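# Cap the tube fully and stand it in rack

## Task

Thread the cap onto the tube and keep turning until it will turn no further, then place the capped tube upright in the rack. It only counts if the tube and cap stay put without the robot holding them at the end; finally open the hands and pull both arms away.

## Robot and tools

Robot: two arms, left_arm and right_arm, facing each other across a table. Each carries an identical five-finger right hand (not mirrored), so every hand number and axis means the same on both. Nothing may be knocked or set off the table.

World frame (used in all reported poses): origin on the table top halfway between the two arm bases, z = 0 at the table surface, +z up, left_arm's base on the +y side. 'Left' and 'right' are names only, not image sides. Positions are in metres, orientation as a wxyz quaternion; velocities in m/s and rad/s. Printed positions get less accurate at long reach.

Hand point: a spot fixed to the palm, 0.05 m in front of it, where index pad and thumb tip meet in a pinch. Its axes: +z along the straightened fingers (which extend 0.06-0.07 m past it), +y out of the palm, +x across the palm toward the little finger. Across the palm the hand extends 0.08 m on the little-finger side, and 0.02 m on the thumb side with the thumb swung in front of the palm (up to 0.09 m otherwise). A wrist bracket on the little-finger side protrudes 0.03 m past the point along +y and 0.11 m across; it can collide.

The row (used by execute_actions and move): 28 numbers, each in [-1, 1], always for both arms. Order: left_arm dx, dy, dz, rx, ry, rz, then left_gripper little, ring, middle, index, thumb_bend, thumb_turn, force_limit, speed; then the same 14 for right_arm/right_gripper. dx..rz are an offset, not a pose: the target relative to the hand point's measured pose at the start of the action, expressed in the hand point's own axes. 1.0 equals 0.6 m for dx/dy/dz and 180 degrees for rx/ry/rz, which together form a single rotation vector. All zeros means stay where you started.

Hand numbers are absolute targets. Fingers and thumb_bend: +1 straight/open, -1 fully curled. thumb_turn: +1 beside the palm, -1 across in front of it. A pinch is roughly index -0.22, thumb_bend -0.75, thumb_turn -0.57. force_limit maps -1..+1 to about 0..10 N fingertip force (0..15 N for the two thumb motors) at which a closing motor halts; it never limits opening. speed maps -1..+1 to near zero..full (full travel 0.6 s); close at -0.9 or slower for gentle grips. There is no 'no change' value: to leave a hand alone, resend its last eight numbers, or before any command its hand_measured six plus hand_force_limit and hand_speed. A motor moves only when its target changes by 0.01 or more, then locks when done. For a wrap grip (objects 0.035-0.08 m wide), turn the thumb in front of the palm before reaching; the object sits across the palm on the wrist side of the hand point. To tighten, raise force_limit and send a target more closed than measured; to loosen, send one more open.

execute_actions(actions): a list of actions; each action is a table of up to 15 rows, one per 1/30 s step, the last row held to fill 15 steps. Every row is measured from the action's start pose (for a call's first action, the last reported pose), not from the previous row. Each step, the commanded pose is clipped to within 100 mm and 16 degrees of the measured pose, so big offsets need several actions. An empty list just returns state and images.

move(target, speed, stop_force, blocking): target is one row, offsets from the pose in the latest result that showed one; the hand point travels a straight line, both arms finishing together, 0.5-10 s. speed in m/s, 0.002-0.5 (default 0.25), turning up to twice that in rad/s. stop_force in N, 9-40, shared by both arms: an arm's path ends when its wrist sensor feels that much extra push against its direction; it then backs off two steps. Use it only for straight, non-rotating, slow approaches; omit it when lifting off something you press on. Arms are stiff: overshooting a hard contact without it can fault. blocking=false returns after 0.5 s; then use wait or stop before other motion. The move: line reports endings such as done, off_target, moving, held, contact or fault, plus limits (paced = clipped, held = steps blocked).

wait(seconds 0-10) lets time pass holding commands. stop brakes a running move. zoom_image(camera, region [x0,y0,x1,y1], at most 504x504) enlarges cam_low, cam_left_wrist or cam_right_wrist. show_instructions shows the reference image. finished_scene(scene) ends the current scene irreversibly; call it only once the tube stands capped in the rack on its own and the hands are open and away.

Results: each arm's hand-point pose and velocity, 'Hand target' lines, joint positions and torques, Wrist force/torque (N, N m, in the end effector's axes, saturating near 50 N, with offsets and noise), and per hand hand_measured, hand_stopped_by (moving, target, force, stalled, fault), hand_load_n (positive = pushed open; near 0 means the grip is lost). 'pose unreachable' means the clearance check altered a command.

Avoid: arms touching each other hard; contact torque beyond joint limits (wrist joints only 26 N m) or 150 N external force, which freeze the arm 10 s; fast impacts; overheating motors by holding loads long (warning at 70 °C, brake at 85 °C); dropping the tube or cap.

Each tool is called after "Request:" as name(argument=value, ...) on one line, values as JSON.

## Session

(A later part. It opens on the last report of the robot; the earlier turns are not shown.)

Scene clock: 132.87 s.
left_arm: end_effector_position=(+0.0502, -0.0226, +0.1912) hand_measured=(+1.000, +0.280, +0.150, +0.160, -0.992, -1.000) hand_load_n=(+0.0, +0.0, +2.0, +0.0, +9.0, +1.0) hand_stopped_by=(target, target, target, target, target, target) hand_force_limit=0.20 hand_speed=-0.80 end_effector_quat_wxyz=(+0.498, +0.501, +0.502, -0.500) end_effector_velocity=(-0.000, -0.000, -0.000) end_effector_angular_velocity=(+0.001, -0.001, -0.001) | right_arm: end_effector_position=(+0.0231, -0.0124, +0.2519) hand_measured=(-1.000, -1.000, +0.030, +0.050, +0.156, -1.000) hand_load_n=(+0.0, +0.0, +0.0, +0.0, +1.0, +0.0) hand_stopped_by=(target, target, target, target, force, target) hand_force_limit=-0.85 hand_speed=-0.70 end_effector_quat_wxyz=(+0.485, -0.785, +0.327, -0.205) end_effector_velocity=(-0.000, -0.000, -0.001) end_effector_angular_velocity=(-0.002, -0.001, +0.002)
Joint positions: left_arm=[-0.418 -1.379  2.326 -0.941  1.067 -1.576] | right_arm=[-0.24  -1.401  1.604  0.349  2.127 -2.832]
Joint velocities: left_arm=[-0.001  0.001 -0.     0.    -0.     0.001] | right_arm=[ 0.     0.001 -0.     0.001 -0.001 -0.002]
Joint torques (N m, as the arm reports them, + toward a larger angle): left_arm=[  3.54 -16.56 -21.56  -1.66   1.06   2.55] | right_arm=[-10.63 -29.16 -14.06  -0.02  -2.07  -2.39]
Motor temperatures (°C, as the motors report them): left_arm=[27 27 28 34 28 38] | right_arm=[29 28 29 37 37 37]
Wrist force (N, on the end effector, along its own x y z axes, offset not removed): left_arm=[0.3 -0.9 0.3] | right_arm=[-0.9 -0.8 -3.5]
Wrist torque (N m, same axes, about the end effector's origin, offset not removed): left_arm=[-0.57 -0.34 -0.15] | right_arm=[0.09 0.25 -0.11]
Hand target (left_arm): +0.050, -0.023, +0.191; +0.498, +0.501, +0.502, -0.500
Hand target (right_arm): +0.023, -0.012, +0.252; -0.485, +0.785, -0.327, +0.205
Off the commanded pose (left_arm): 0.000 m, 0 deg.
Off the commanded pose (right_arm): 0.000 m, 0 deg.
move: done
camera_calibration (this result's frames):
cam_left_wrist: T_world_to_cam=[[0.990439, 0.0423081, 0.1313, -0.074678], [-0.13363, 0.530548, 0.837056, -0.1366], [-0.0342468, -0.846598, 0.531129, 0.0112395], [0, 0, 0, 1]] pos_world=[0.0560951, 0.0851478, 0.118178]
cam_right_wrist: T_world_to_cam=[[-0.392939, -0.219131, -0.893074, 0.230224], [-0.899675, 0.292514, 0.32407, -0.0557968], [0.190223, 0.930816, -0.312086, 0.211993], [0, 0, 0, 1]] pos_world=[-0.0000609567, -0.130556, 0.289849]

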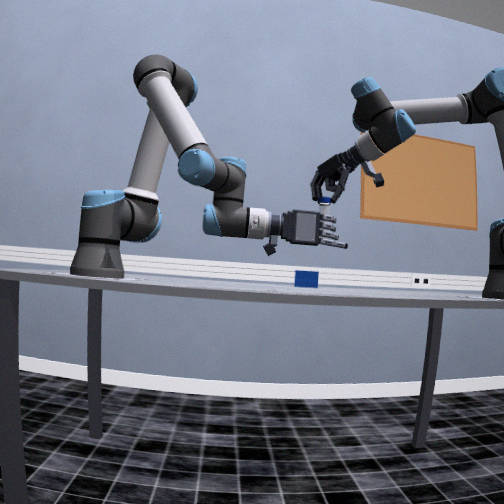

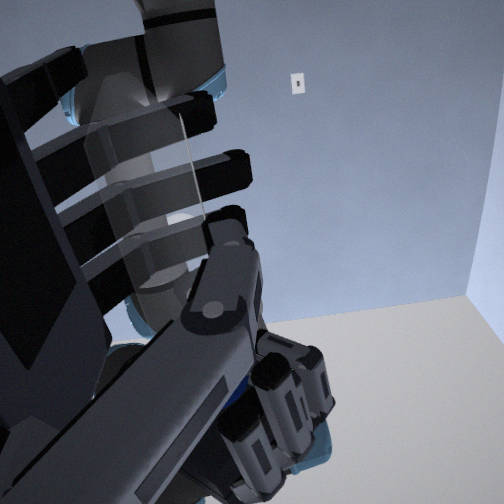

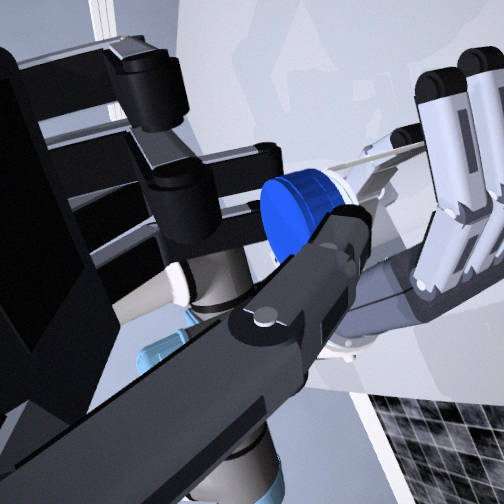

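Request:
move(target=[0,0,0,0,0,0,1,0.28,0.15,0.16,-1,-1,0.2,-0.8,0,0,0,0,0,0,-1,-1,-0.4,-0.4,0.1,-1,-0.2,-0.8])

Request:
move(target=[0,0,0,0,0,0,1,0.28,0.15,0.16,-1,-1,0.2,-0.8,0.007,-0.002,0.007,0,0.223,0.113,-1,-1,-0.4,-0.4,0.1,-1,-0.2,-0.8], speed=0.3)

Request:
move(target=[0,0,0,0,0,0,1,0.28,0.15,0.16,-1,-1,0.2,-0.8,0,0,0,0,0,0,-1,-1,0.2,0.2,0.5,-1,-0.2,-0.3])

Scene clock: 133.87 s.
left_arm: end_effector_position=(+0.0502, -0.0226, +0.1912) hand_measured=(+1.000, +0.280, +0.150, +0.160, -0.992, -1.000) hand_load_n=(+0.0, +0.0, +1.5, +1.0, +9.0, +1.5) hand_stopped_by=(target, target, target, target, target, target) hand_force_limit=0.20 hand_speed=-0.80 end_effector_quat_wxyz=(+0.498, +0.501, +0.502, -0.500) end_effector_velocity=(-0.000, -0.000, +0.001) end_effector_angular_velocity=(-0.002, -0.000, +0.000) | right_arm: end_effector_position=(+0.0231, -0.0125, +0.2519) hand_measured=(-1.000, -1.000, -0.034, -0.036, +0.160, -1.000) hand_load_n=(+0.0, +0.0, +3.0, +6.5, +9.5, +0.5) hand_stopped_by=(target, target, force, force, force, target) hand_force_limit=-0.20 hand_speed=-0.80 end_effector_quat_wxyz=(+0.485, -0.785, +0.327, -0.205) end_effector_velocity=(-0.001, +0.000, -0.000) end_effector_angular_velocity=(+0.000, +0.002, +0.001)
Joint positions: left_arm=[-0.418 -1.379  2.326 -0.941  1.067 -1.576] | right_arm=[-0.24  -1.401  1.604  0.349  2.127 -2.832]
Joint velocities: left_arm=[ 0.    -0.002 -0.    -0.    -0.     0.001] | right_arm=[ 0.    -0.     0.     0.    -0.002  0.001]
Joint torques (N m, as the arm reports them, + toward a larger angle): left_arm=[  3.34 -16.05 -21.12  -1.31   0.99   2.38] | right_arm=[ -8.04 -33.61 -15.5   -1.46  -1.81  -0.67]
Motor temperatures (°C, as the motors report them): left_arm=[27 27 28 34 28 38] | right_arm=[29 28 29 37 37 37]
Wrist force (N, on the end effector, along its own x y z axes, offset not removed): left_arm=[1.9 -1.9 1.8] | right_arm=[4.5 1.1 -2.0]
Wrist torque (N m, same axes, about the end effector's origin, offset not removed): left_arm=[-0.53 -0.46 0.05] | right_arm=[0.56 -0.45 0.40]
Hand target (left_arm): +0.050, -0.023, +0.191; +0.498, +0.501, +0.502, -0.500
Hand target (right_arm): +0.023, -0.012, +0.252; -0.485, +0.785, -0.327, +0.205
Off the commanded pose (left_arm): 0.000 m, 0 deg.
Off the commanded pose (right_arm): 0.000 m, 0 deg.
move: done
camera_calibration (this result's frames):
cam_left_wrist: T_world_to_cam=[[0.990439, 0.042308, 0.1313, -0.074678], [-0.133629, 0.530548, 0.837056, -0.1366], [-0.0342468, -0.846598, 0.531129, 0.0112395], [0, 0, 0, 1]] pos_world=[0.0560951, 0.0851478, 0.118178]
cam_right_wrist: T_world_to_cam=[[-0.39292, -0.219198, -0.893065, 0.230197], [-0.899684, 0.292524, 0.324034, -0.0557714], [0.190216, 0.930796, -0.312148, 0.212015], [0, 0, 0, 1]] pos_world=[-0.0000560248, -0.13057, 0.289833]

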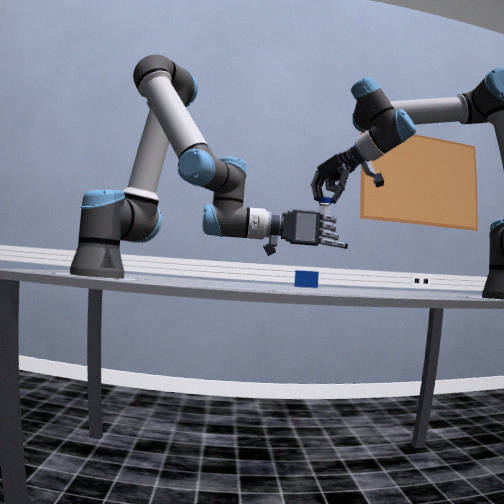

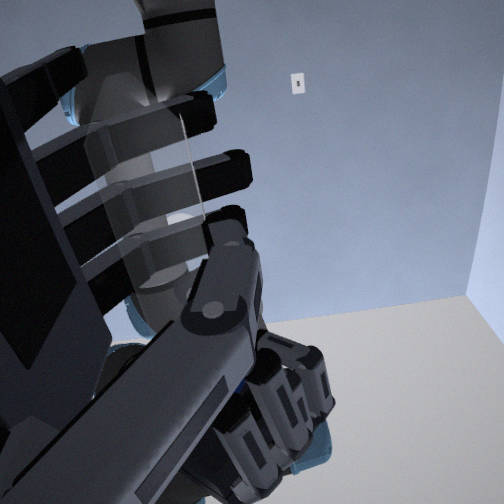

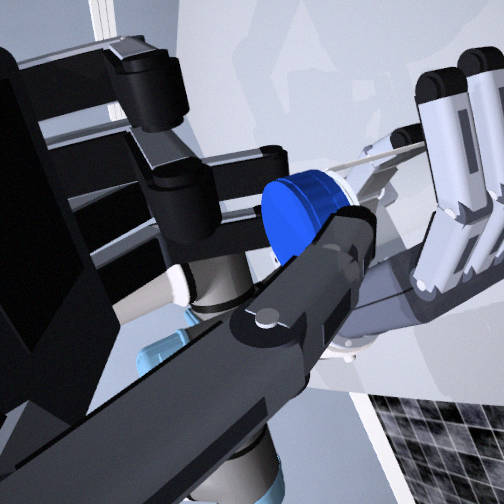

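Scene clock: 135.67 s.
left_arm: end_effector_position=(+0.0502, -0.0226, +0.1912) hand_measured=(+1.000, +0.280, +0.150, +0.160, -0.992, -1.000) hand_load_n=(+0.0, +0.0, +1.5, +0.0, +9.5, -1.5) hand_stopped_by=(target, target, target, target, target, target) hand_force_limit=0.20 hand_speed=-0.80 end_effector_quat_wxyz=(+0.498, +0.501, +0.502, -0.500) end_effector_velocity=(+0.000, -0.000, -0.000) end_effector_angular_velocity=(+0.001, +0.000, +0.000) | right_arm: end_effector_position=(+0.0295, -0.0114, +0.2514) hand_measured=(-1.000, -1.000, -0.034, -0.036, +0.160, -1.000) hand_load_n=(+0.0, +0.0, +2.0, +6.0, +9.5, +0.0) hand_stopped_by=(target, target, force, force, force, target) hand_force_limit=-0.20 hand_speed=-0.80 end_effector_quat_wxyz=(+0.389, -0.612, +0.586, -0.361) end_effector_velocity=(-0.000, -0.000, +0.001) end_effector_angular_velocity=(-0.001, +0.000, +0.002)
Joint positions: left_arm=[-0.418 -1.379  2.326 -0.941  1.067 -1.576] | right_arm=[-0.069 -0.932  1.134  1.263  2.687 -1.672]
Joint velocities: left_arm=[ 0.001  0.001 -0.     0.     0.    -0.   ] | right_arm=[ 0.    -0.002  0.001 -0.001 -0.    -0.003]
Joint torques (N m, as the arm reports them, + toward a larger angle): left_arm=[  4.19 -16.17 -20.93  -1.39  -0.39   2.24] | right_arm=[  3.58 -45.63  -3.42   0.1    1.61  -2.23]
Motor temperatures (°C, as the motors report them): left_arm=[27 27 28 34 28 38] | right_arm=[29 28 29 37 37 37]
Wrist force (N, on the end effector, along its own x y z axes, offset not removed): left_arm=[5.4 3.3 -0.8] | right_arm=[0.8 -2.4 -4.5]
Wrist torque (N m, same axes, about the end effector's origin, offset not removed): left_arm=[-0.31 -0.37 0.04] | right_arm=[0.05 0.23 -0.13]
Hand target (left_arm): +0.050, -0.023, +0.191; +0.498, +0.501, +0.502, -0.500
Hand target (right_arm): +0.030, -0.011, +0.251; -0.389, +0.612, -0.586, +0.361
Off the commanded pose (left_arm): 0.000 m, 0 deg.
Off the commanded pose (right_arm): 0.001 m, 3 deg.
move: held (right_arm); limits=held; held on 6 of 54 steps (right_arm), including the last (right_arm)
pose unreachable (right arm): on one or more control steps of this call, first in action 0 (counted from 0), this arm could not follow its commanded pose, so it was not sent that pose on those steps. On the call's last step it was still not sent that pose. It may still have moved: this result reports where it is.
cause: the commanded pose would bring two parts of the arm too close to each other (joints 4 (wrist 1) to 6 (wrist 3) lie between them).
camera_calibration (this result's frames):
cam_left_wrist: T_world_to_cam=[[0.990439, 0.0423108, 0.131302, -0.074679], [-0.133632, 0.530546, 0.837056, -0.1366], [-0.0342449, -0.8466, 0.531127, 0.0112402], [0, 0, 0, 1]] pos_world=[0.0560958, 0.0851483, 0.118177]
cam_right_wrist: T_world_to_cam=[[-0.430978, 0.115083, -0.894994, 0.237923], [-0.480394, 0.810335, 0.335527, -0.0595495], [0.763858, 0.574554, -0.293952, 0.184098], [0, 0, 0, 1]] pos_world=[-0.0666924, -0.0849, 0.287036]

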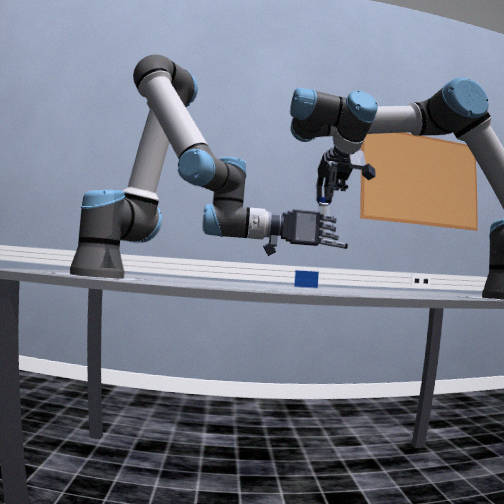

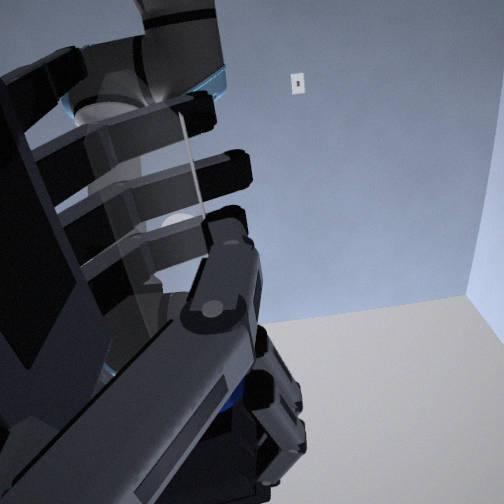

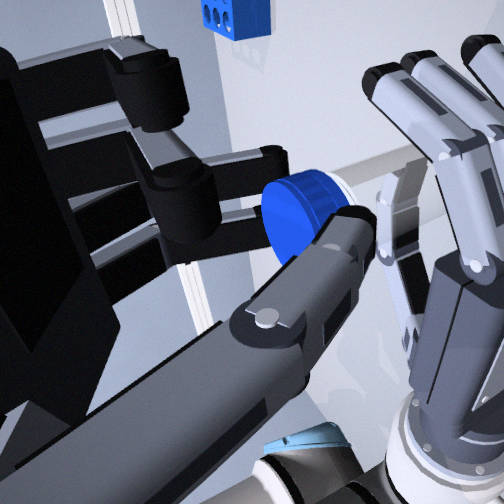

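Scene clock: 136.40 s.
left_arm: end_effector_position=(+0.0502, -0.0226, +0.1912) hand_measured=(+1.000, +0.280, +0.150, +0.160, -0.992, -1.000) hand_load_n=(+0.0, +0.0, +1.5, +0.5, +8.0, +1.0) hand_stopped_by=(target, target, target, target, target, target) hand_force_limit=0.20 hand_speed=-0.80 end_effector_quat_wxyz=(+0.498, +0.501, +0.502, -0.500) end_effector_velocity=(-0.000, -0.000, -0.001) end_effector_angular_velocity=(+0.002, -0.001, -0.001) | right_arm: end_effector_position=(+0.0295, -0.0114, +0.2514) hand_measured=(-1.000, -1.000, +0.200, +0.200, +0.500, -1.000) hand_load_n=(+0.0, +0.0, +0.0, +0.0, +0.0, +0.0) hand_stopped_by=(target, target, target, target, target, target) hand_force_limit=-0.20 hand_speed=-0.30 end_effector_quat_wxyz=(+0.389, -0.612, +0.586, -0.361) end_effector_velocity=(-0.000, +0.000, -0.000) end_effector_angular_velocity=(+0.000, +0.000, -0.000)
Joint positions: left_arm=[-0.418 -1.379  2.326 -0.941  1.067 -1.576] | right_arm=[-0.069 -0.932  1.134  1.263  2.687 -1.672]
Joint velocities: left_arm=[-0.001  0.002 -0.    -0.     0.     0.   ] | right_arm=[ 0.     0.    -0.    -0.    -0.     0.001]
Joint torques (N m, as the arm reports them, + toward a larger angle): left_arm=[  3.65 -16.98 -20.58  -1.37  -0.42   2.21] | right_arm=[  3.56 -43.04 -20.35   1.75   2.27  -2.07]
Motor temperatures (°C, as the motors report them): left_arm=[27 27 28 34 28 38] | right_arm=[29 28 29 37 37 37]
Wrist force (N, on the end effector, along its own x y z axes, offset not removed): left_arm=[1.2 -0.9 1.2] | right_arm=[0.6 -3.5 -3.4]
Wrist torque (N m, same axes, about the end effector's origin, offset not removed): left_arm=[-0.47 -0.41 0.03] | right_arm=[-0.32 0.12 -0.23]
Hand target (left_arm): +0.050, -0.023, +0.191; +0.498, +0.501, +0.502, -0.500
Hand target (right_arm): +0.029, -0.011, +0.251; -0.389, +0.612, -0.586, +0.361
Off the commanded pose (left_arm): 0.000 m, 0 deg.
Off the commanded pose (right_arm): 0.000 m, 0 deg.
move: done
camera_calibration (this result's frames):
cam_left_wrist: T_world_to_cam=[[0.990439, 0.0423111, 0.131301, -0.074679], [-0.133632, 0.530546, 0.837056, -0.1366], [-0.0342446, -0.8466, 0.531128, 0.0112402], [0, 0, 0, 1]] pos_world=[0.0560958, 0.0851483, 0.118177]
cam_right_wrist: T_world_to_cam=[[-0.430977, 0.115062, -0.894997, 0.237914], [-0.480394, 0.810343, 0.335508, -0.059527], [0.763859, 0.574547, -0.293965, 0.184106], [0, 0, 0, 1]] pos_world=[-0.0666922, -0.0849152, 0.287024]

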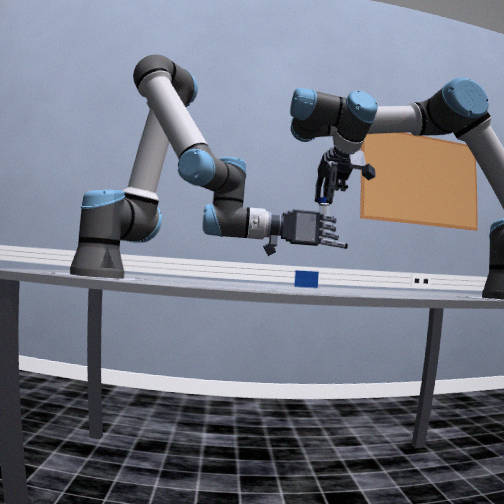

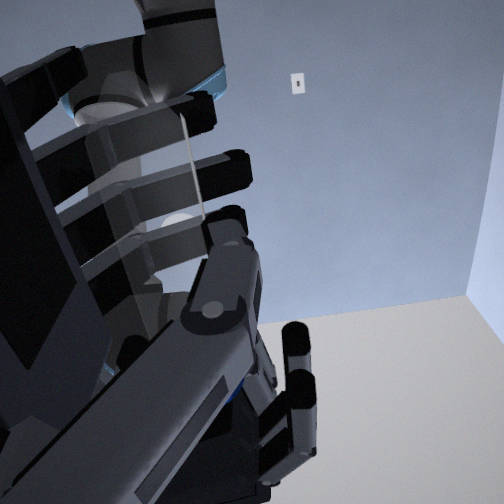

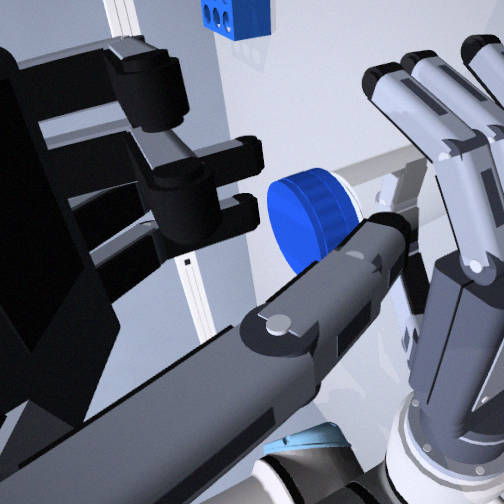

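Request:
move(target=[0,0,0,0,0,0,1,0.28,0.15,0.16,-1,-1,0.2,-0.8,0.012,0.0097,-0.0137,-0.008,-0.47,-0.243,-1,-1,0.2,0.2,0.5,-1,-0.2,-0.3], speed=0.5)

Request:
zoom_image(camera="cam_low", region=[295,170,365,240])

Scene clock: 139.00 s.
left_arm: end_effector_position=(+0.0502, -0.0226, +0.1912) hand_measured=(+1.000, +0.280, +0.150, +0.160, -0.992, -1.000) hand_load_n=(+0.0, +0.0, +1.5, +0.5, +8.0, +1.0) hand_stopped_by=(target, target, target, target, target, target) hand_force_limit=0.20 hand_speed=-0.80 end_effector_quat_wxyz=(+0.498, +0.501, +0.502, -0.500) end_effector_velocity=(+0.000, -0.000, -0.001) end_effector_angular_velocity=(+0.001, -0.001, +0.000) | right_arm: end_effector_position=(+0.0203, -0.0190, +0.2500) hand_measured=(-1.000, -1.000, +0.200, +0.200, +0.500, -1.000) hand_load_n=(+0.0, +0.0, +0.0, +0.0, +0.0, +0.0) hand_stopped_by=(target, target, target, target, target, target) hand_force_limit=-0.20 hand_speed=-0.30 end_effector_quat_wxyz=(-0.518, +0.852, +0.064, -0.031) end_effector_velocity=(-0.001, +0.000, -0.000) end_effector_angular_velocity=(-0.005, +0.000, +0.015)
Joint positions: left_arm=[-0.418 -1.379  2.326 -0.941  1.067 -1.576] | right_arm=[-0.686 -1.451  1.666  0.4    0.925 -3.558]
Joint velocities: left_arm=[ 0.     0.002 -0.    -0.    -0.     0.   ] | right_arm=[-0.002  0.008 -0.008  0.014 -0.012 -0.015]
Joint torques (N m, as the arm reports them, + toward a larger angle): left_arm=[  3.75 -16.08 -20.98  -1.42  -0.3    2.39] | right_arm=[ -9.85 -16.33 -32.57   2.35  -3.18  -2.29]
Motor temperatures (°C, as the motors report them): left_arm=[27 27 28 34 28 38] | right_arm=[29 28 29 37 37 37]
Wrist force (N, on the end effector, along its own x y z axes, offset not removed): left_arm=[1.5 -2.1 1.6] | right_arm=[2.9 -2.5 -2.1]
Wrist torque (N m, same axes, about the end effector's origin, offset not removed): left_arm=[-0.58 -0.41 -0.01] | right_arm=[-0.14 -0.14 0.00]
Hand target (left_arm): +0.050, -0.023, +0.191; +0.498, +0.501, +0.502, -0.500
Hand target (right_arm): +0.020, -0.019, +0.250; -0.518, +0.852, +0.064, -0.032
Off the commanded pose (left_arm): 0.000 m, 0 deg.
Off the commanded pose (right_arm): 0.000 m, 0 deg.
move: done; limits=paced
camera_calibration (this result's frames):
cam_left_wrist: T_world_to_cam=[[0.990439, 0.0423111, 0.131301, -0.074679], [-0.133632, 0.530546, 0.837056, -0.1366], [-0.0342447, -0.8466, 0.531128, 0.0112402], [0, 0, 0, 1]] pos_world=[0.0560958, 0.0851483, 0.118177]
cam_right_wrist: T_world_to_cam=[[-0.0488499, -0.460561, -0.886283, 0.212654], [-0.773837, -0.543572, 0.325122, -0.0745116], [-0.631498, 0.701721, -0.329846, 0.234753], [0, 0, 0, 1]] pos_world=[0.100974, -0.107294, 0.290129]

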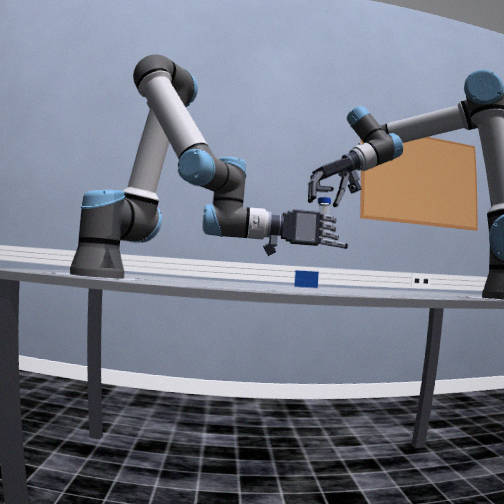

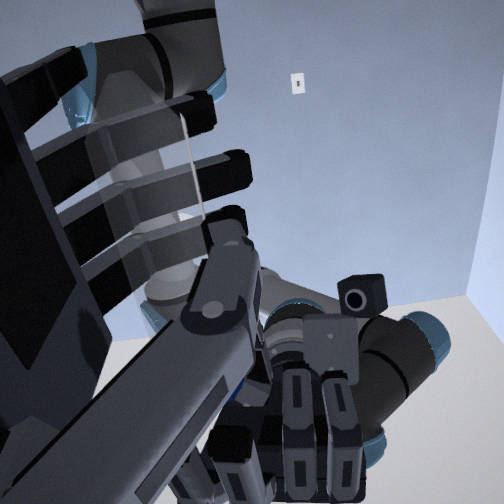

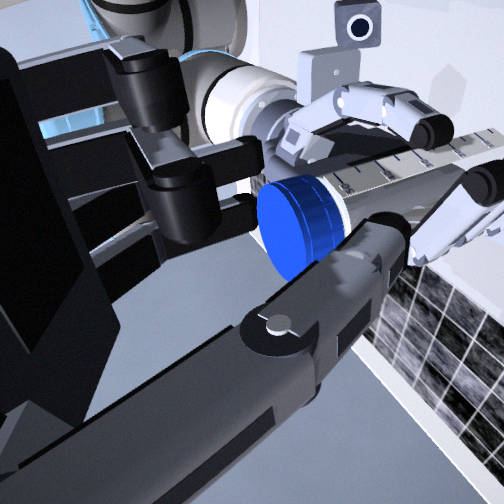

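Region (295, 170, 365, 240) of cam_low's 504x504 image, scaled by 7.200, with more detail than that image has.

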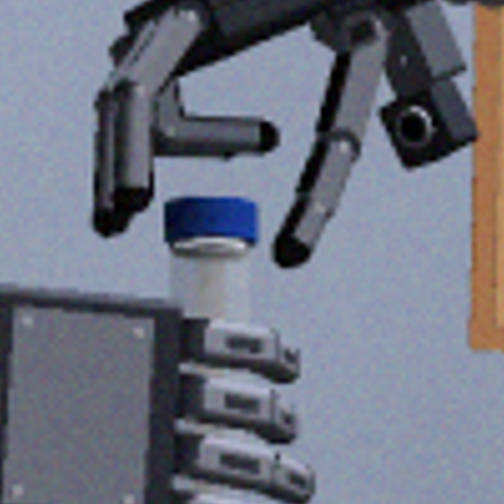

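Request:
move(target=[0,0,0,0,0,0,1,0.28,0.15,0.16,-1,-1,0.2,-0.8,-0.0015,-0.0022,-0.0011,0,0,0,-1,-1,0.03,0.05,0.1,-1,-0.85,-0.6])

Request:
move(target=[0,0,0,0,0,0,1,0.28,0.15,0.16,-1,-1,0.2,-0.8,0,0,0,0,0,0,-1,-1,-0.4,-0.4,0.1,-1,-0.2,-0.8])

Request:
move(target=[0,0,0,0,0,0,1,0.28,0.15,0.16,-1,-1,0.2,-0.8,0.011,-0.0035,0.0078,0,0.394,0.204,-1,-1,-0.4,-0.4,0.1,-1,-0.2,-0.8], speed=0.35)

Request:
move(target=[0,0,0,0,0,0,1,0.28,0.15,0.16,-1,-1,0.2,-0.8,0,0,0,0,0,0,-1,-1,0.2,0.2,0.5,-1,-0.2,0])

Request:
move(target=[0,0,0,0,0,0,1,0.28,0.15,0.16,-1,-1,0.2,-0.8,0.0065,0.0058,-0.0112,0,-0.394,-0.204,-1,-1,0.2,0.2,0.5,-1,-0.2,0], speed=0.5)

Request:
zoom_image(camera="cam_low", region=[295,170,365,240])

Scene clock: 140.83 s.
left_arm: end_effector_position=(+0.0502, -0.0226, +0.1912) hand_measured=(+1.000, +0.280, +0.150, +0.160, -0.992, -1.000) hand_load_n=(+0.0, +0.0, +1.5, +0.5, +8.0, +1.0) hand_stopped_by=(target, target, target, target, target, target) hand_force_limit=0.20 hand_speed=-0.80 end_effector_quat_wxyz=(+0.498, +0.501, +0.502, -0.500) end_effector_velocity=(+0.000, -0.000, -0.001) end_effector_angular_velocity=(+0.002, -0.000, +0.000) | right_arm: end_effector_position=(+0.0193, -0.0191, +0.2514) hand_measured=(-1.000, -1.000, +0.030, +0.052, +0.100, -1.000) hand_load_n=(+0.0, +0.0, +0.0, +0.0, +0.0, +0.0) hand_stopped_by=(target, target, target, force, target, target) hand_force_limit=-0.85 hand_speed=-0.60 end_effector_quat_wxyz=(-0.518, +0.852, +0.064, -0.031) end_effector_velocity=(+0.000, +0.000, -0.000) end_effector_angular_velocity=(-0.000, -0.002, +0.001)
Joint positions: left_arm=[-0.418 -1.379  2.326 -0.941  1.067 -1.576] | right_arm=[-0.684 -1.452  1.664  0.402  0.927 -3.556]
Joint velocities: left_arm=[ 0.     0.002 -0.     0.    -0.    -0.   ] | right_arm=[-0.     0.001 -0.     0.    -0.    -0.002]
Joint torques (N m, as the arm reports them, + toward a larger angle): left_arm=[  3.89 -16.34 -21.55  -1.45  -0.53   2.31] | right_arm=[  9.95 -32.45 -32.15   2.37   2.16   2.35]
Motor temperatures (°C, as the motors report them): left_arm=[27 27 28 34 28 38] | right_arm=[29 28 29 37 37 37]
Wrist force (N, on the end effector, along its own x y z axes, offset not removed): left_arm=[0.6 -0.4 0.7] | right_arm=[0.7 -1.8 -1.0]
Wrist torque (N m, same axes, about the end effector's origin, offset not removed): left_arm=[-0.31 -0.23 0.00] | right_arm=[-0.25 0.28 0.01]
Hand target (left_arm): +0.050, -0.023, +0.191; +0.498, +0.501, +0.502, -0.500
Hand target (right_arm): +0.019, -0.019, +0.251; -0.518, +0.852, +0.064, -0.031
Off the commanded pose (left_arm): 0.000 m, 0 deg.
Off the commanded pose (right_arm): 0.000 m, 0 deg.
move: done
camera_calibration (this result's frames):
cam_left_wrist: T_world_to_cam=[[0.990439, 0.0423111, 0.131301, -0.074679], [-0.133632, 0.530546, 0.837056, -0.1366], [-0.0342446, -0.8466, 0.531128, 0.0112402], [0, 0, 0, 1]] pos_world=[0.0560957, 0.0851483, 0.118177]
cam_right_wrist: T_world_to_cam=[[-0.0488517, -0.460561, -0.886283, 0.213861], [-0.773836, -0.543573, 0.325124, -0.0757498], [-0.631499, 0.701721, -0.329844, 0.234735], [0, 0, 0, 1]] pos_world=[0.100064, -0.107398, 0.291595]

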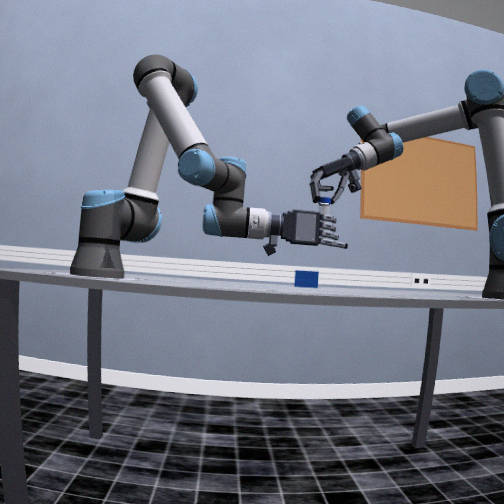

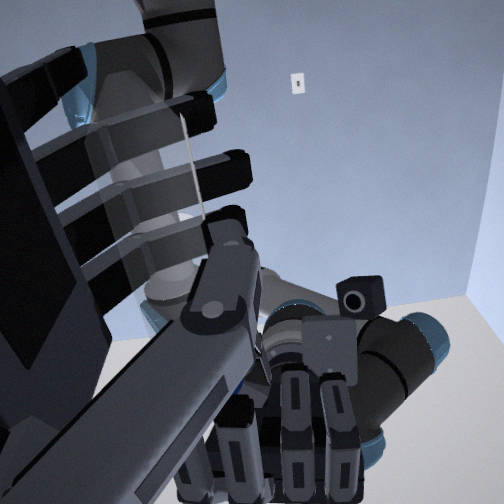

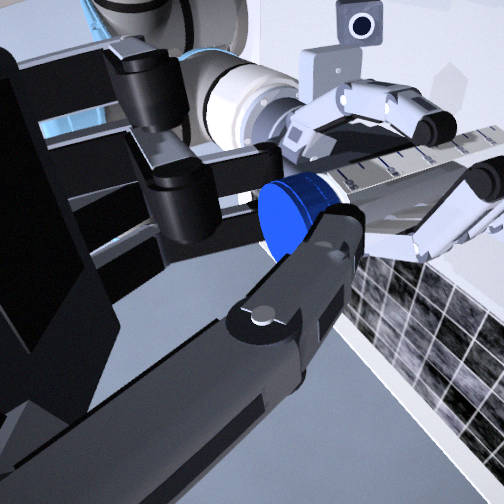

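Scene clock: 141.33 s.
left_arm: end_effector_position=(+0.0502, -0.0226, +0.1912) hand_measured=(+1.000, +0.280, +0.150, +0.160, -0.994, -1.000) hand_load_n=(+0.0, +0.0, +0.5, +2.0, +6.5, +0.0) hand_stopped_by=(target, target, target, target, target, target) hand_force_limit=0.20 hand_speed=-0.80 end_effector_quat_wxyz=(+0.498, +0.501, +0.502, -0.500) end_effector_velocity=(+0.000, +0.000, +0.001) end_effector_angular_velocity=(-0.001, +0.000, +0.001) | right_arm: end_effector_position=(+0.0193, -0.0191, +0.2514) hand_measured=(-1.000, -1.000, -0.034, -0.012, +0.104, -1.000) hand_load_n=(+0.0, +0.0, +5.0, +4.5, +7.5, +0.0) hand_stopped_by=(target, target, force, force, target, target) hand_force_limit=-0.20 hand_speed=-0.80 end_effector_quat_wxyz=(-0.518, +0.852, +0.064, -0.031) end_effector_velocity=(+0.000, -0.000, +0.001) end_effector_angular_velocity=(+0.001, -0.001, +0.000)
Joint positions: left_arm=[-0.418 -1.379  2.326 -0.941  1.067 -1.576] | right_arm=[-0.684 -1.452  1.664  0.402  0.927 -3.556]
Joint velocities: left_arm=[ 0.001 -0.001  0.     0.     0.     0.   ] | right_arm=[ 0.    -0.001 -0.    -0.     0.    -0.001]
Joint torques (N m, as the arm reports them, + toward a larger angle): left_arm=[  4.28 -16.33 -21.91  -1.36  -0.45   2.29] | right_arm=[  9.49 -30.25 -29.27   2.31   1.83   2.17]
Motor temperatures (°C, as the motors report them): left_arm=[27 27 28 34 28 38] | right_arm=[29 28 29 37 37 37]
Wrist force (N, on the end effector, along its own x y z axes, offset not removed): left_arm=[3.9 -2.5 2.5] | right_arm=[5.2 -5.4 -3.2]
Wrist torque (N m, same axes, about the end effector's origin, offset not removed): left_arm=[-0.52 -0.40 0.14] | right_arm=[-0.13 -0.34 0.09]
Hand target (left_arm): +0.050, -0.023, +0.191; +0.498, +0.501, +0.502, -0.500
Hand target (right_arm): +0.019, -0.019, +0.251; -0.518, +0.852, +0.064, -0.031
Off the commanded pose (left_arm): 0.000 m, 0 deg.
Off the commanded pose (right_arm): 0.000 m, 0 deg.
move: done
camera_calibration (this result's frames):
cam_left_wrist: T_world_to_cam=[[0.990439, 0.0423112, 0.131301, -0.074679], [-0.133632, 0.530546, 0.837056, -0.1366], [-0.0342446, -0.8466, 0.531128, 0.0112402], [0, 0, 0, 1]] pos_world=[0.0560958, 0.0851483, 0.118177]
cam_right_wrist: T_world_to_cam=[[-0.0488341, -0.460537, -0.886296, 0.21388], [-0.773849, -0.543575, 0.325091, -0.075741], [-0.631485, 0.701734, -0.329841, 0.234739], [0, 0, 0, 1]] pos_world=[0.100067, -0.107396, 0.291611]

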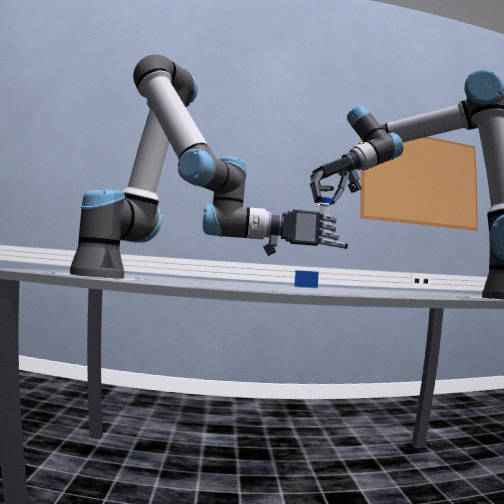

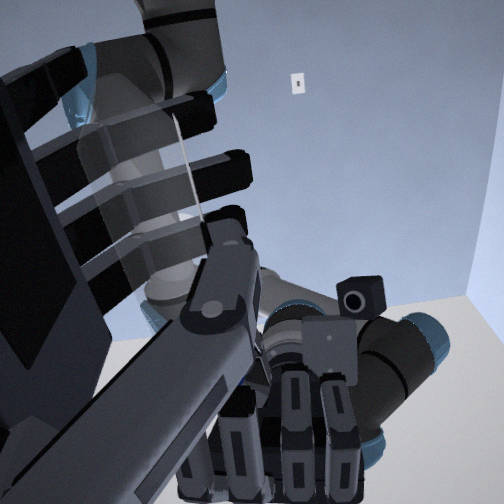

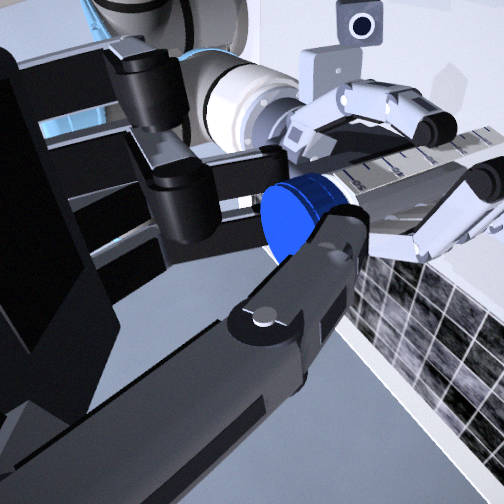

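Scene clock: 144.03 s.
left_arm: end_effector_position=(+0.0502, -0.0226, +0.1912) hand_measured=(+1.000, +0.280, +0.150, +0.160, -0.998, -1.000) hand_load_n=(+0.0, +0.0, +0.5, +0.0, +2.0, -0.5) hand_stopped_by=(target, target, target, target, target, target) hand_force_limit=0.20 hand_speed=-0.80 end_effector_quat_wxyz=(+0.498, +0.501, +0.502, -0.500) end_effector_velocity=(-0.000, -0.000, +0.001) end_effector_angular_velocity=(-0.001, +0.000, -0.000) | right_arm: end_effector_position=(+0.0249, -0.0131, +0.2511) hand_measured=(-1.000, -1.000, -0.034, -0.012, +0.104, -1.000) hand_load_n=(+0.0, +0.0, +4.5, +4.5, +8.0, +0.5) hand_stopped_by=(target, target, force, force, target, target) hand_force_limit=-0.20 hand_speed=-0.80 end_effector_quat_wxyz=(+0.424, -0.691, +0.498, -0.308) end_effector_velocity=(-0.000, -0.000, +0.000) end_effector_angular_velocity=(-0.004, +0.005, -0.012)
Joint positions: left_arm=[-0.418 -1.379  2.326 -0.941  1.067 -1.576] | right_arm=[-0.1   -1.125  1.312  0.796  2.571 -2.244]
Joint velocities: left_arm=[-0.    -0.001 -0.     0.    -0.     0.   ] | right_arm=[ 0.001  0.01  -0.013  0.028  0.003  0.026]
Joint torques (N m, as the arm reports them, + toward a larger angle): left_arm=[  3.45 -16.89 -20.72  -1.45  -0.63   1.18] | right_arm=[ 10.01 -27.98 -31.23   3.6    3.85   2.29]
Motor temperatures (°C, as the motors report them): left_arm=[27 27 28 34 28 38] | right_arm=[29 28 29 37 37 37]
Wrist force (N, on the end effector, along its own x y z axes, offset not removed): left_arm=[2.9 -0.5 3.0] | right_arm=[2.7 -0.3 -0.9]
Wrist torque (N m, same axes, about the end effector's origin, offset not removed): left_arm=[-0.59 -0.45 0.03] | right_arm=[0.12 -0.25 0.31]
Hand target (left_arm): +0.050, -0.023, +0.191; +0.498, +0.501, +0.502, -0.500
Hand target (right_arm): +0.025, -0.013, +0.251; -0.424, +0.691, -0.498, +0.308
Off the commanded pose (left_arm): 0.000 m, 0 deg.
Off the commanded pose (right_arm): 0.000 m, 0 deg.
move: done
camera_calibration (this result's frames):
cam_left_wrist: T_world_to_cam=[[0.990438, 0.042311, 0.131312, -0.0746807], [-0.133641, 0.530546, 0.837055, -0.1366], [-0.0342501, -0.8466, 0.531127, 0.0112402], [0, 0, 0, 1]] pos_world=[0.0560962, 0.0851483, 0.118178]
cam_right_wrist: T_world_to_cam=[[-0.453903, -0.0226873, -0.890762, 0.233588], [-0.675122, 0.661184, 0.32718, -0.0552539], [0.581535, 0.749881, -0.31543, 0.20074], [0, 0, 0, 1]] pos_world=[-0.0480139, -0.108699, 0.289469]

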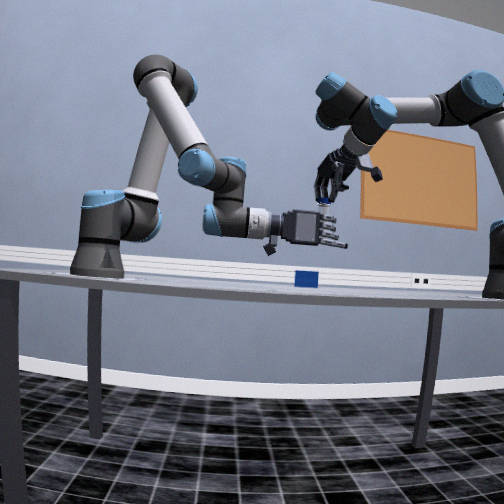

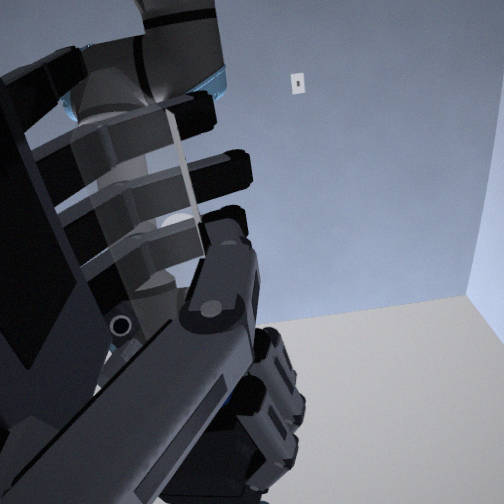

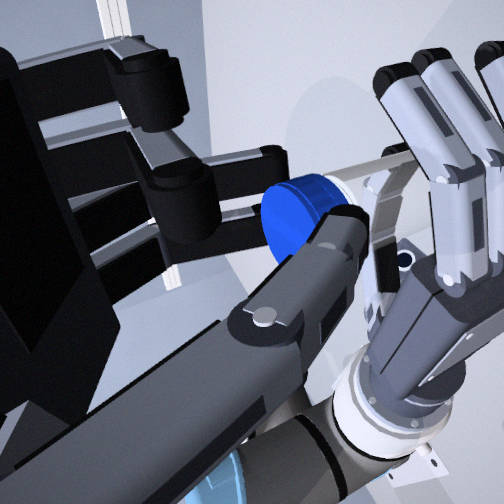

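Scene clock: 144.70 s.
left_arm: end_effector_position=(+0.0502, -0.0226, +0.1912) hand_measured=(+1.000, +0.280, +0.150, +0.160, -0.998, -1.000) hand_load_n=(+0.0, +0.0, +0.5, +0.0, +1.5, +0.0) hand_stopped_by=(target, target, target, target, target, target) hand_force_limit=0.20 hand_speed=-0.80 end_effector_quat_wxyz=(+0.498, +0.501, +0.502, -0.500) end_effector_velocity=(-0.000, -0.000, -0.000) end_effector_angular_velocity=(+0.000, -0.000, -0.000) | right_arm: end_effector_position=(+0.0249, -0.0131, +0.2511) hand_measured=(-1.000, -1.000, +0.200, +0.200, +0.500, -1.000) hand_load_n=(+0.0, +0.0, +0.0, +0.0, +0.0, +0.0) hand_stopped_by=(target, target, target, target, target, target) hand_force_limit=-0.20 hand_speed=0.00 end_effector_quat_wxyz=(+0.424, -0.691, +0.498, -0.308) end_effector_velocity=(-0.000, -0.000, +0.000) end_effector_angular_velocity=(-0.001, +0.000, +0.001)
Joint positions: left_arm=[-0.418 -1.379  2.326 -0.941  1.067 -1.576] | right_arm=[-0.1   -1.125  1.312  0.796  2.571 -2.244]
Joint velocities: left_arm=[-0.  0.  0. -0.  0.  0.] | right_arm=[-0.    -0.001  0.     0.001 -0.    -0.001]
Joint torques (N m, as the arm reports them, + toward a larger angle): left_arm=[  4.71 -15.59 -21.81  -1.52  -0.43   1.31] | right_arm=[ -1.91 -45.12  -6.53  -0.2   -1.45  -2.42]
Motor temperatures (°C, as the motors report them): left_arm=[27 27 28 34 28 38] | right_arm=[29 28 29 37 37 37]
Wrist force (N, on the end effector, along its own x y z axes, offset not removed): left_arm=[0.8 -1.2 1.1] | right_arm=[0.7 -1.7 -0.3]
Wrist torque (N m, same axes, about the end effector's origin, offset not removed): left_arm=[-0.51 -0.29 -0.08] | right_arm=[-0.21 0.21 0.11]
Hand target (left_arm): +0.050, -0.023, +0.191; +0.498, +0.501, +0.502, -0.500
Hand target (right_arm): +0.025, -0.013, +0.251; -0.424, +0.691, -0.498, +0.308
Off the commanded pose (left_arm): 0.000 m, 0 deg.
Off the commanded pose (right_arm): 0.000 m, 0 deg.
move: done
camera_calibration (this result's frames):
cam_left_wrist: T_world_to_cam=[[0.990438, 0.0423111, 0.131311, -0.0746806], [-0.133641, 0.530546, 0.837055, -0.1366], [-0.0342501, -0.8466, 0.531127, 0.0112402], [0, 0, 0, 1]] pos_world=[0.0560962, 0.0851483, 0.118178]
cam_right_wrist: T_world_to_cam=[[-0.453892, -0.022714, -0.890767, 0.233574], [-0.675143, 0.661172, 0.327161, -0.055261], [0.581519, 0.74989, -0.315436, 0.200749], [0, 0, 0, 1]] pos_world=[-0.0480307, -0.108697, 0.289463]

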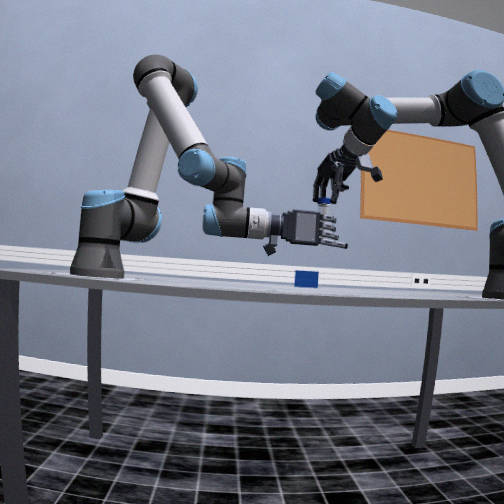

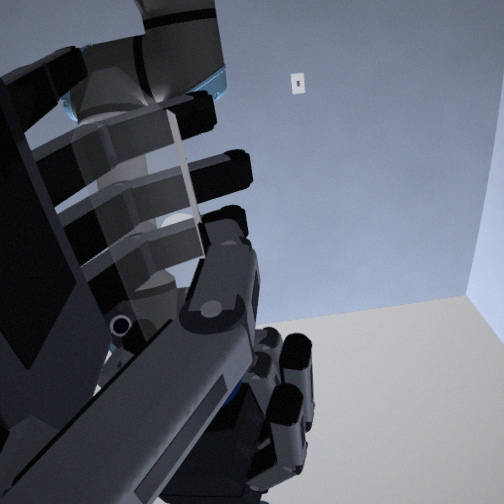

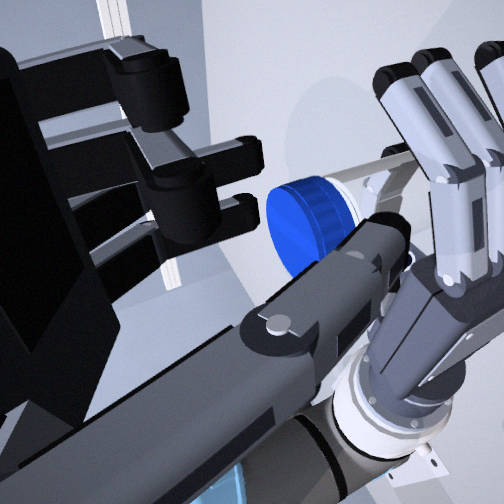

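Scene clock: 146.83 s.
left_arm: end_effector_position=(+0.0502, -0.0226, +0.1912) hand_measured=(+1.000, +0.280, +0.150, +0.160, -0.998, -1.000) hand_load_n=(+0.0, +0.0, +0.5, +0.0, +1.5, +0.0) hand_stopped_by=(target, target, target, target, target, target) hand_force_limit=0.20 hand_speed=-0.80 end_effector_quat_wxyz=(+0.498, +0.501, +0.502, -0.500) end_effector_velocity=(+0.000, +0.000, +0.001) end_effector_angular_velocity=(-0.001, +0.001, +0.000) | right_arm: end_effector_position=(+0.0192, -0.0192, +0.2512) hand_measured=(-1.000, -1.000, +0.200, +0.200, +0.500, -1.000) hand_load_n=(+0.0, +0.0, +0.0, +0.0, +0.0, +0.0) hand_stopped_by=(target, target, target, target, target, target) hand_force_limit=-0.20 hand_speed=0.00 end_effector_quat_wxyz=(-0.519, +0.852, +0.064, -0.031) end_effector_velocity=(-0.000, +0.000, -0.001) end_effector_angular_velocity=(-0.005, +0.001, +0.011)
Joint positions: left_arm=[-0.418 -1.379  2.326 -0.941  1.067 -1.576] | right_arm=[-0.684 -1.453  1.666  0.4    0.927 -3.556]
Joint velocities: left_arm=[ 0.    -0.002  0.     0.     0.    -0.   ] | right_arm=[-0.002  0.008 -0.007  0.011 -0.01  -0.011]
Joint torques (N m, as the arm reports them, + toward a larger angle): left_arm=[  4.16 -16.09 -21.96  -1.52  -0.31   1.18] | right_arm=[ -9.7  -16.32 -31.79   2.34  -3.06  -2.43]
Motor temperatures (°C, as the motors report them): left_arm=[27 27 28 34 28 38] | right_arm=[29 28 29 37 37 37]
Wrist force (N, on the end effector, along its own x y z axes, offset not removed): left_arm=[1.2 -0.9 1.5] | right_arm=[-0.4 -1.6 -2.7]
Wrist torque (N m, same axes, about the end effector's origin, offset not removed): left_arm=[-0.49 -0.38 0.06] | right_arm=[-0.25 0.44 0.10]
Hand target (left_arm): +0.050, -0.023, +0.191; +0.498, +0.501, +0.502, -0.500
Hand target (right_arm): +0.019, -0.019, +0.251; -0.518, +0.852, +0.064, -0.032
Off the commanded pose (left_arm): 0.000 m, 0 deg.
Off the commanded pose (right_arm): 0.000 m, 0 deg.
move: done
camera_calibration (this result's frames):
cam_left_wrist: T_world_to_cam=[[0.990438, 0.042311, 0.131311, -0.0746806], [-0.133641, 0.530546, 0.837055, -0.1366], [-0.0342501, -0.8466, 0.531127, 0.0112402], [0, 0, 0, 1]] pos_world=[0.0560962, 0.0851483, 0.118178]
cam_right_wrist: T_world_to_cam=[[-0.0481443, -0.45966, -0.886789, 0.213778], [-0.773974, -0.544038, 0.324017, -0.0755559], [-0.631385, 0.701951, -0.329572, 0.234595], [0, 0, 0, 1]] pos_world=[0.0999334, -0.107514, 0.291373]

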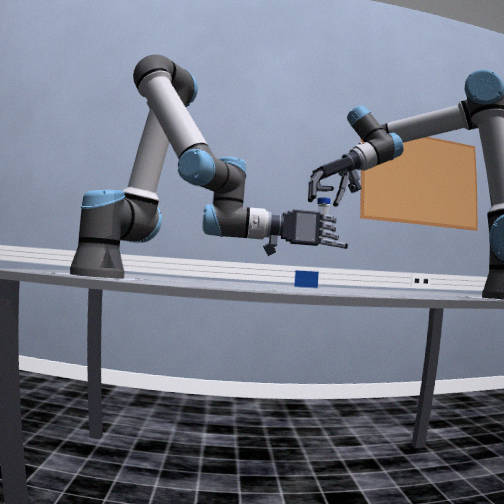

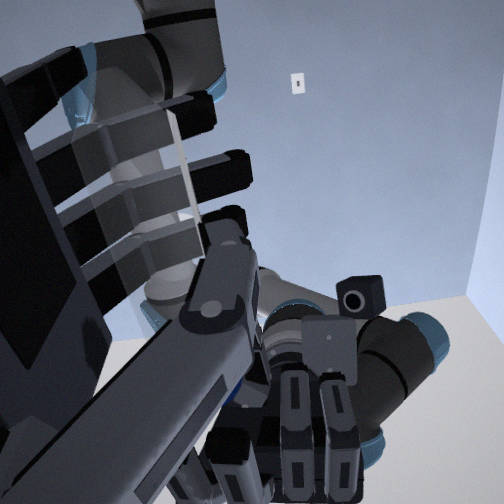

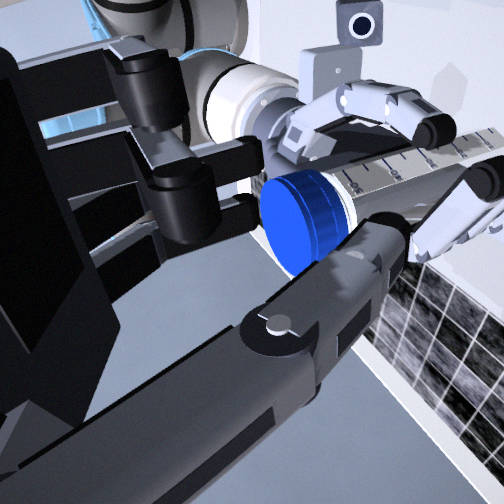

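Region (295, 170, 365, 240) of cam_low's 504x504 image, scaled by 7.200, with more detail than that image has.

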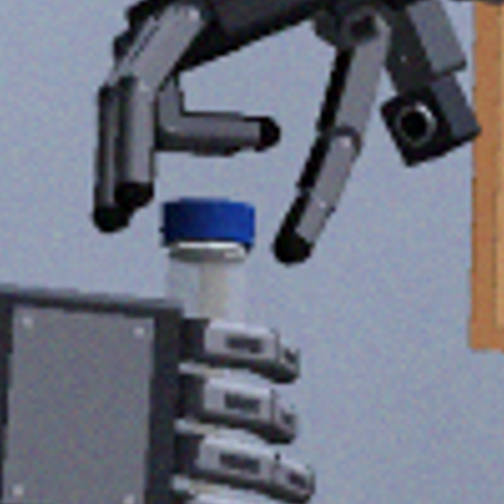

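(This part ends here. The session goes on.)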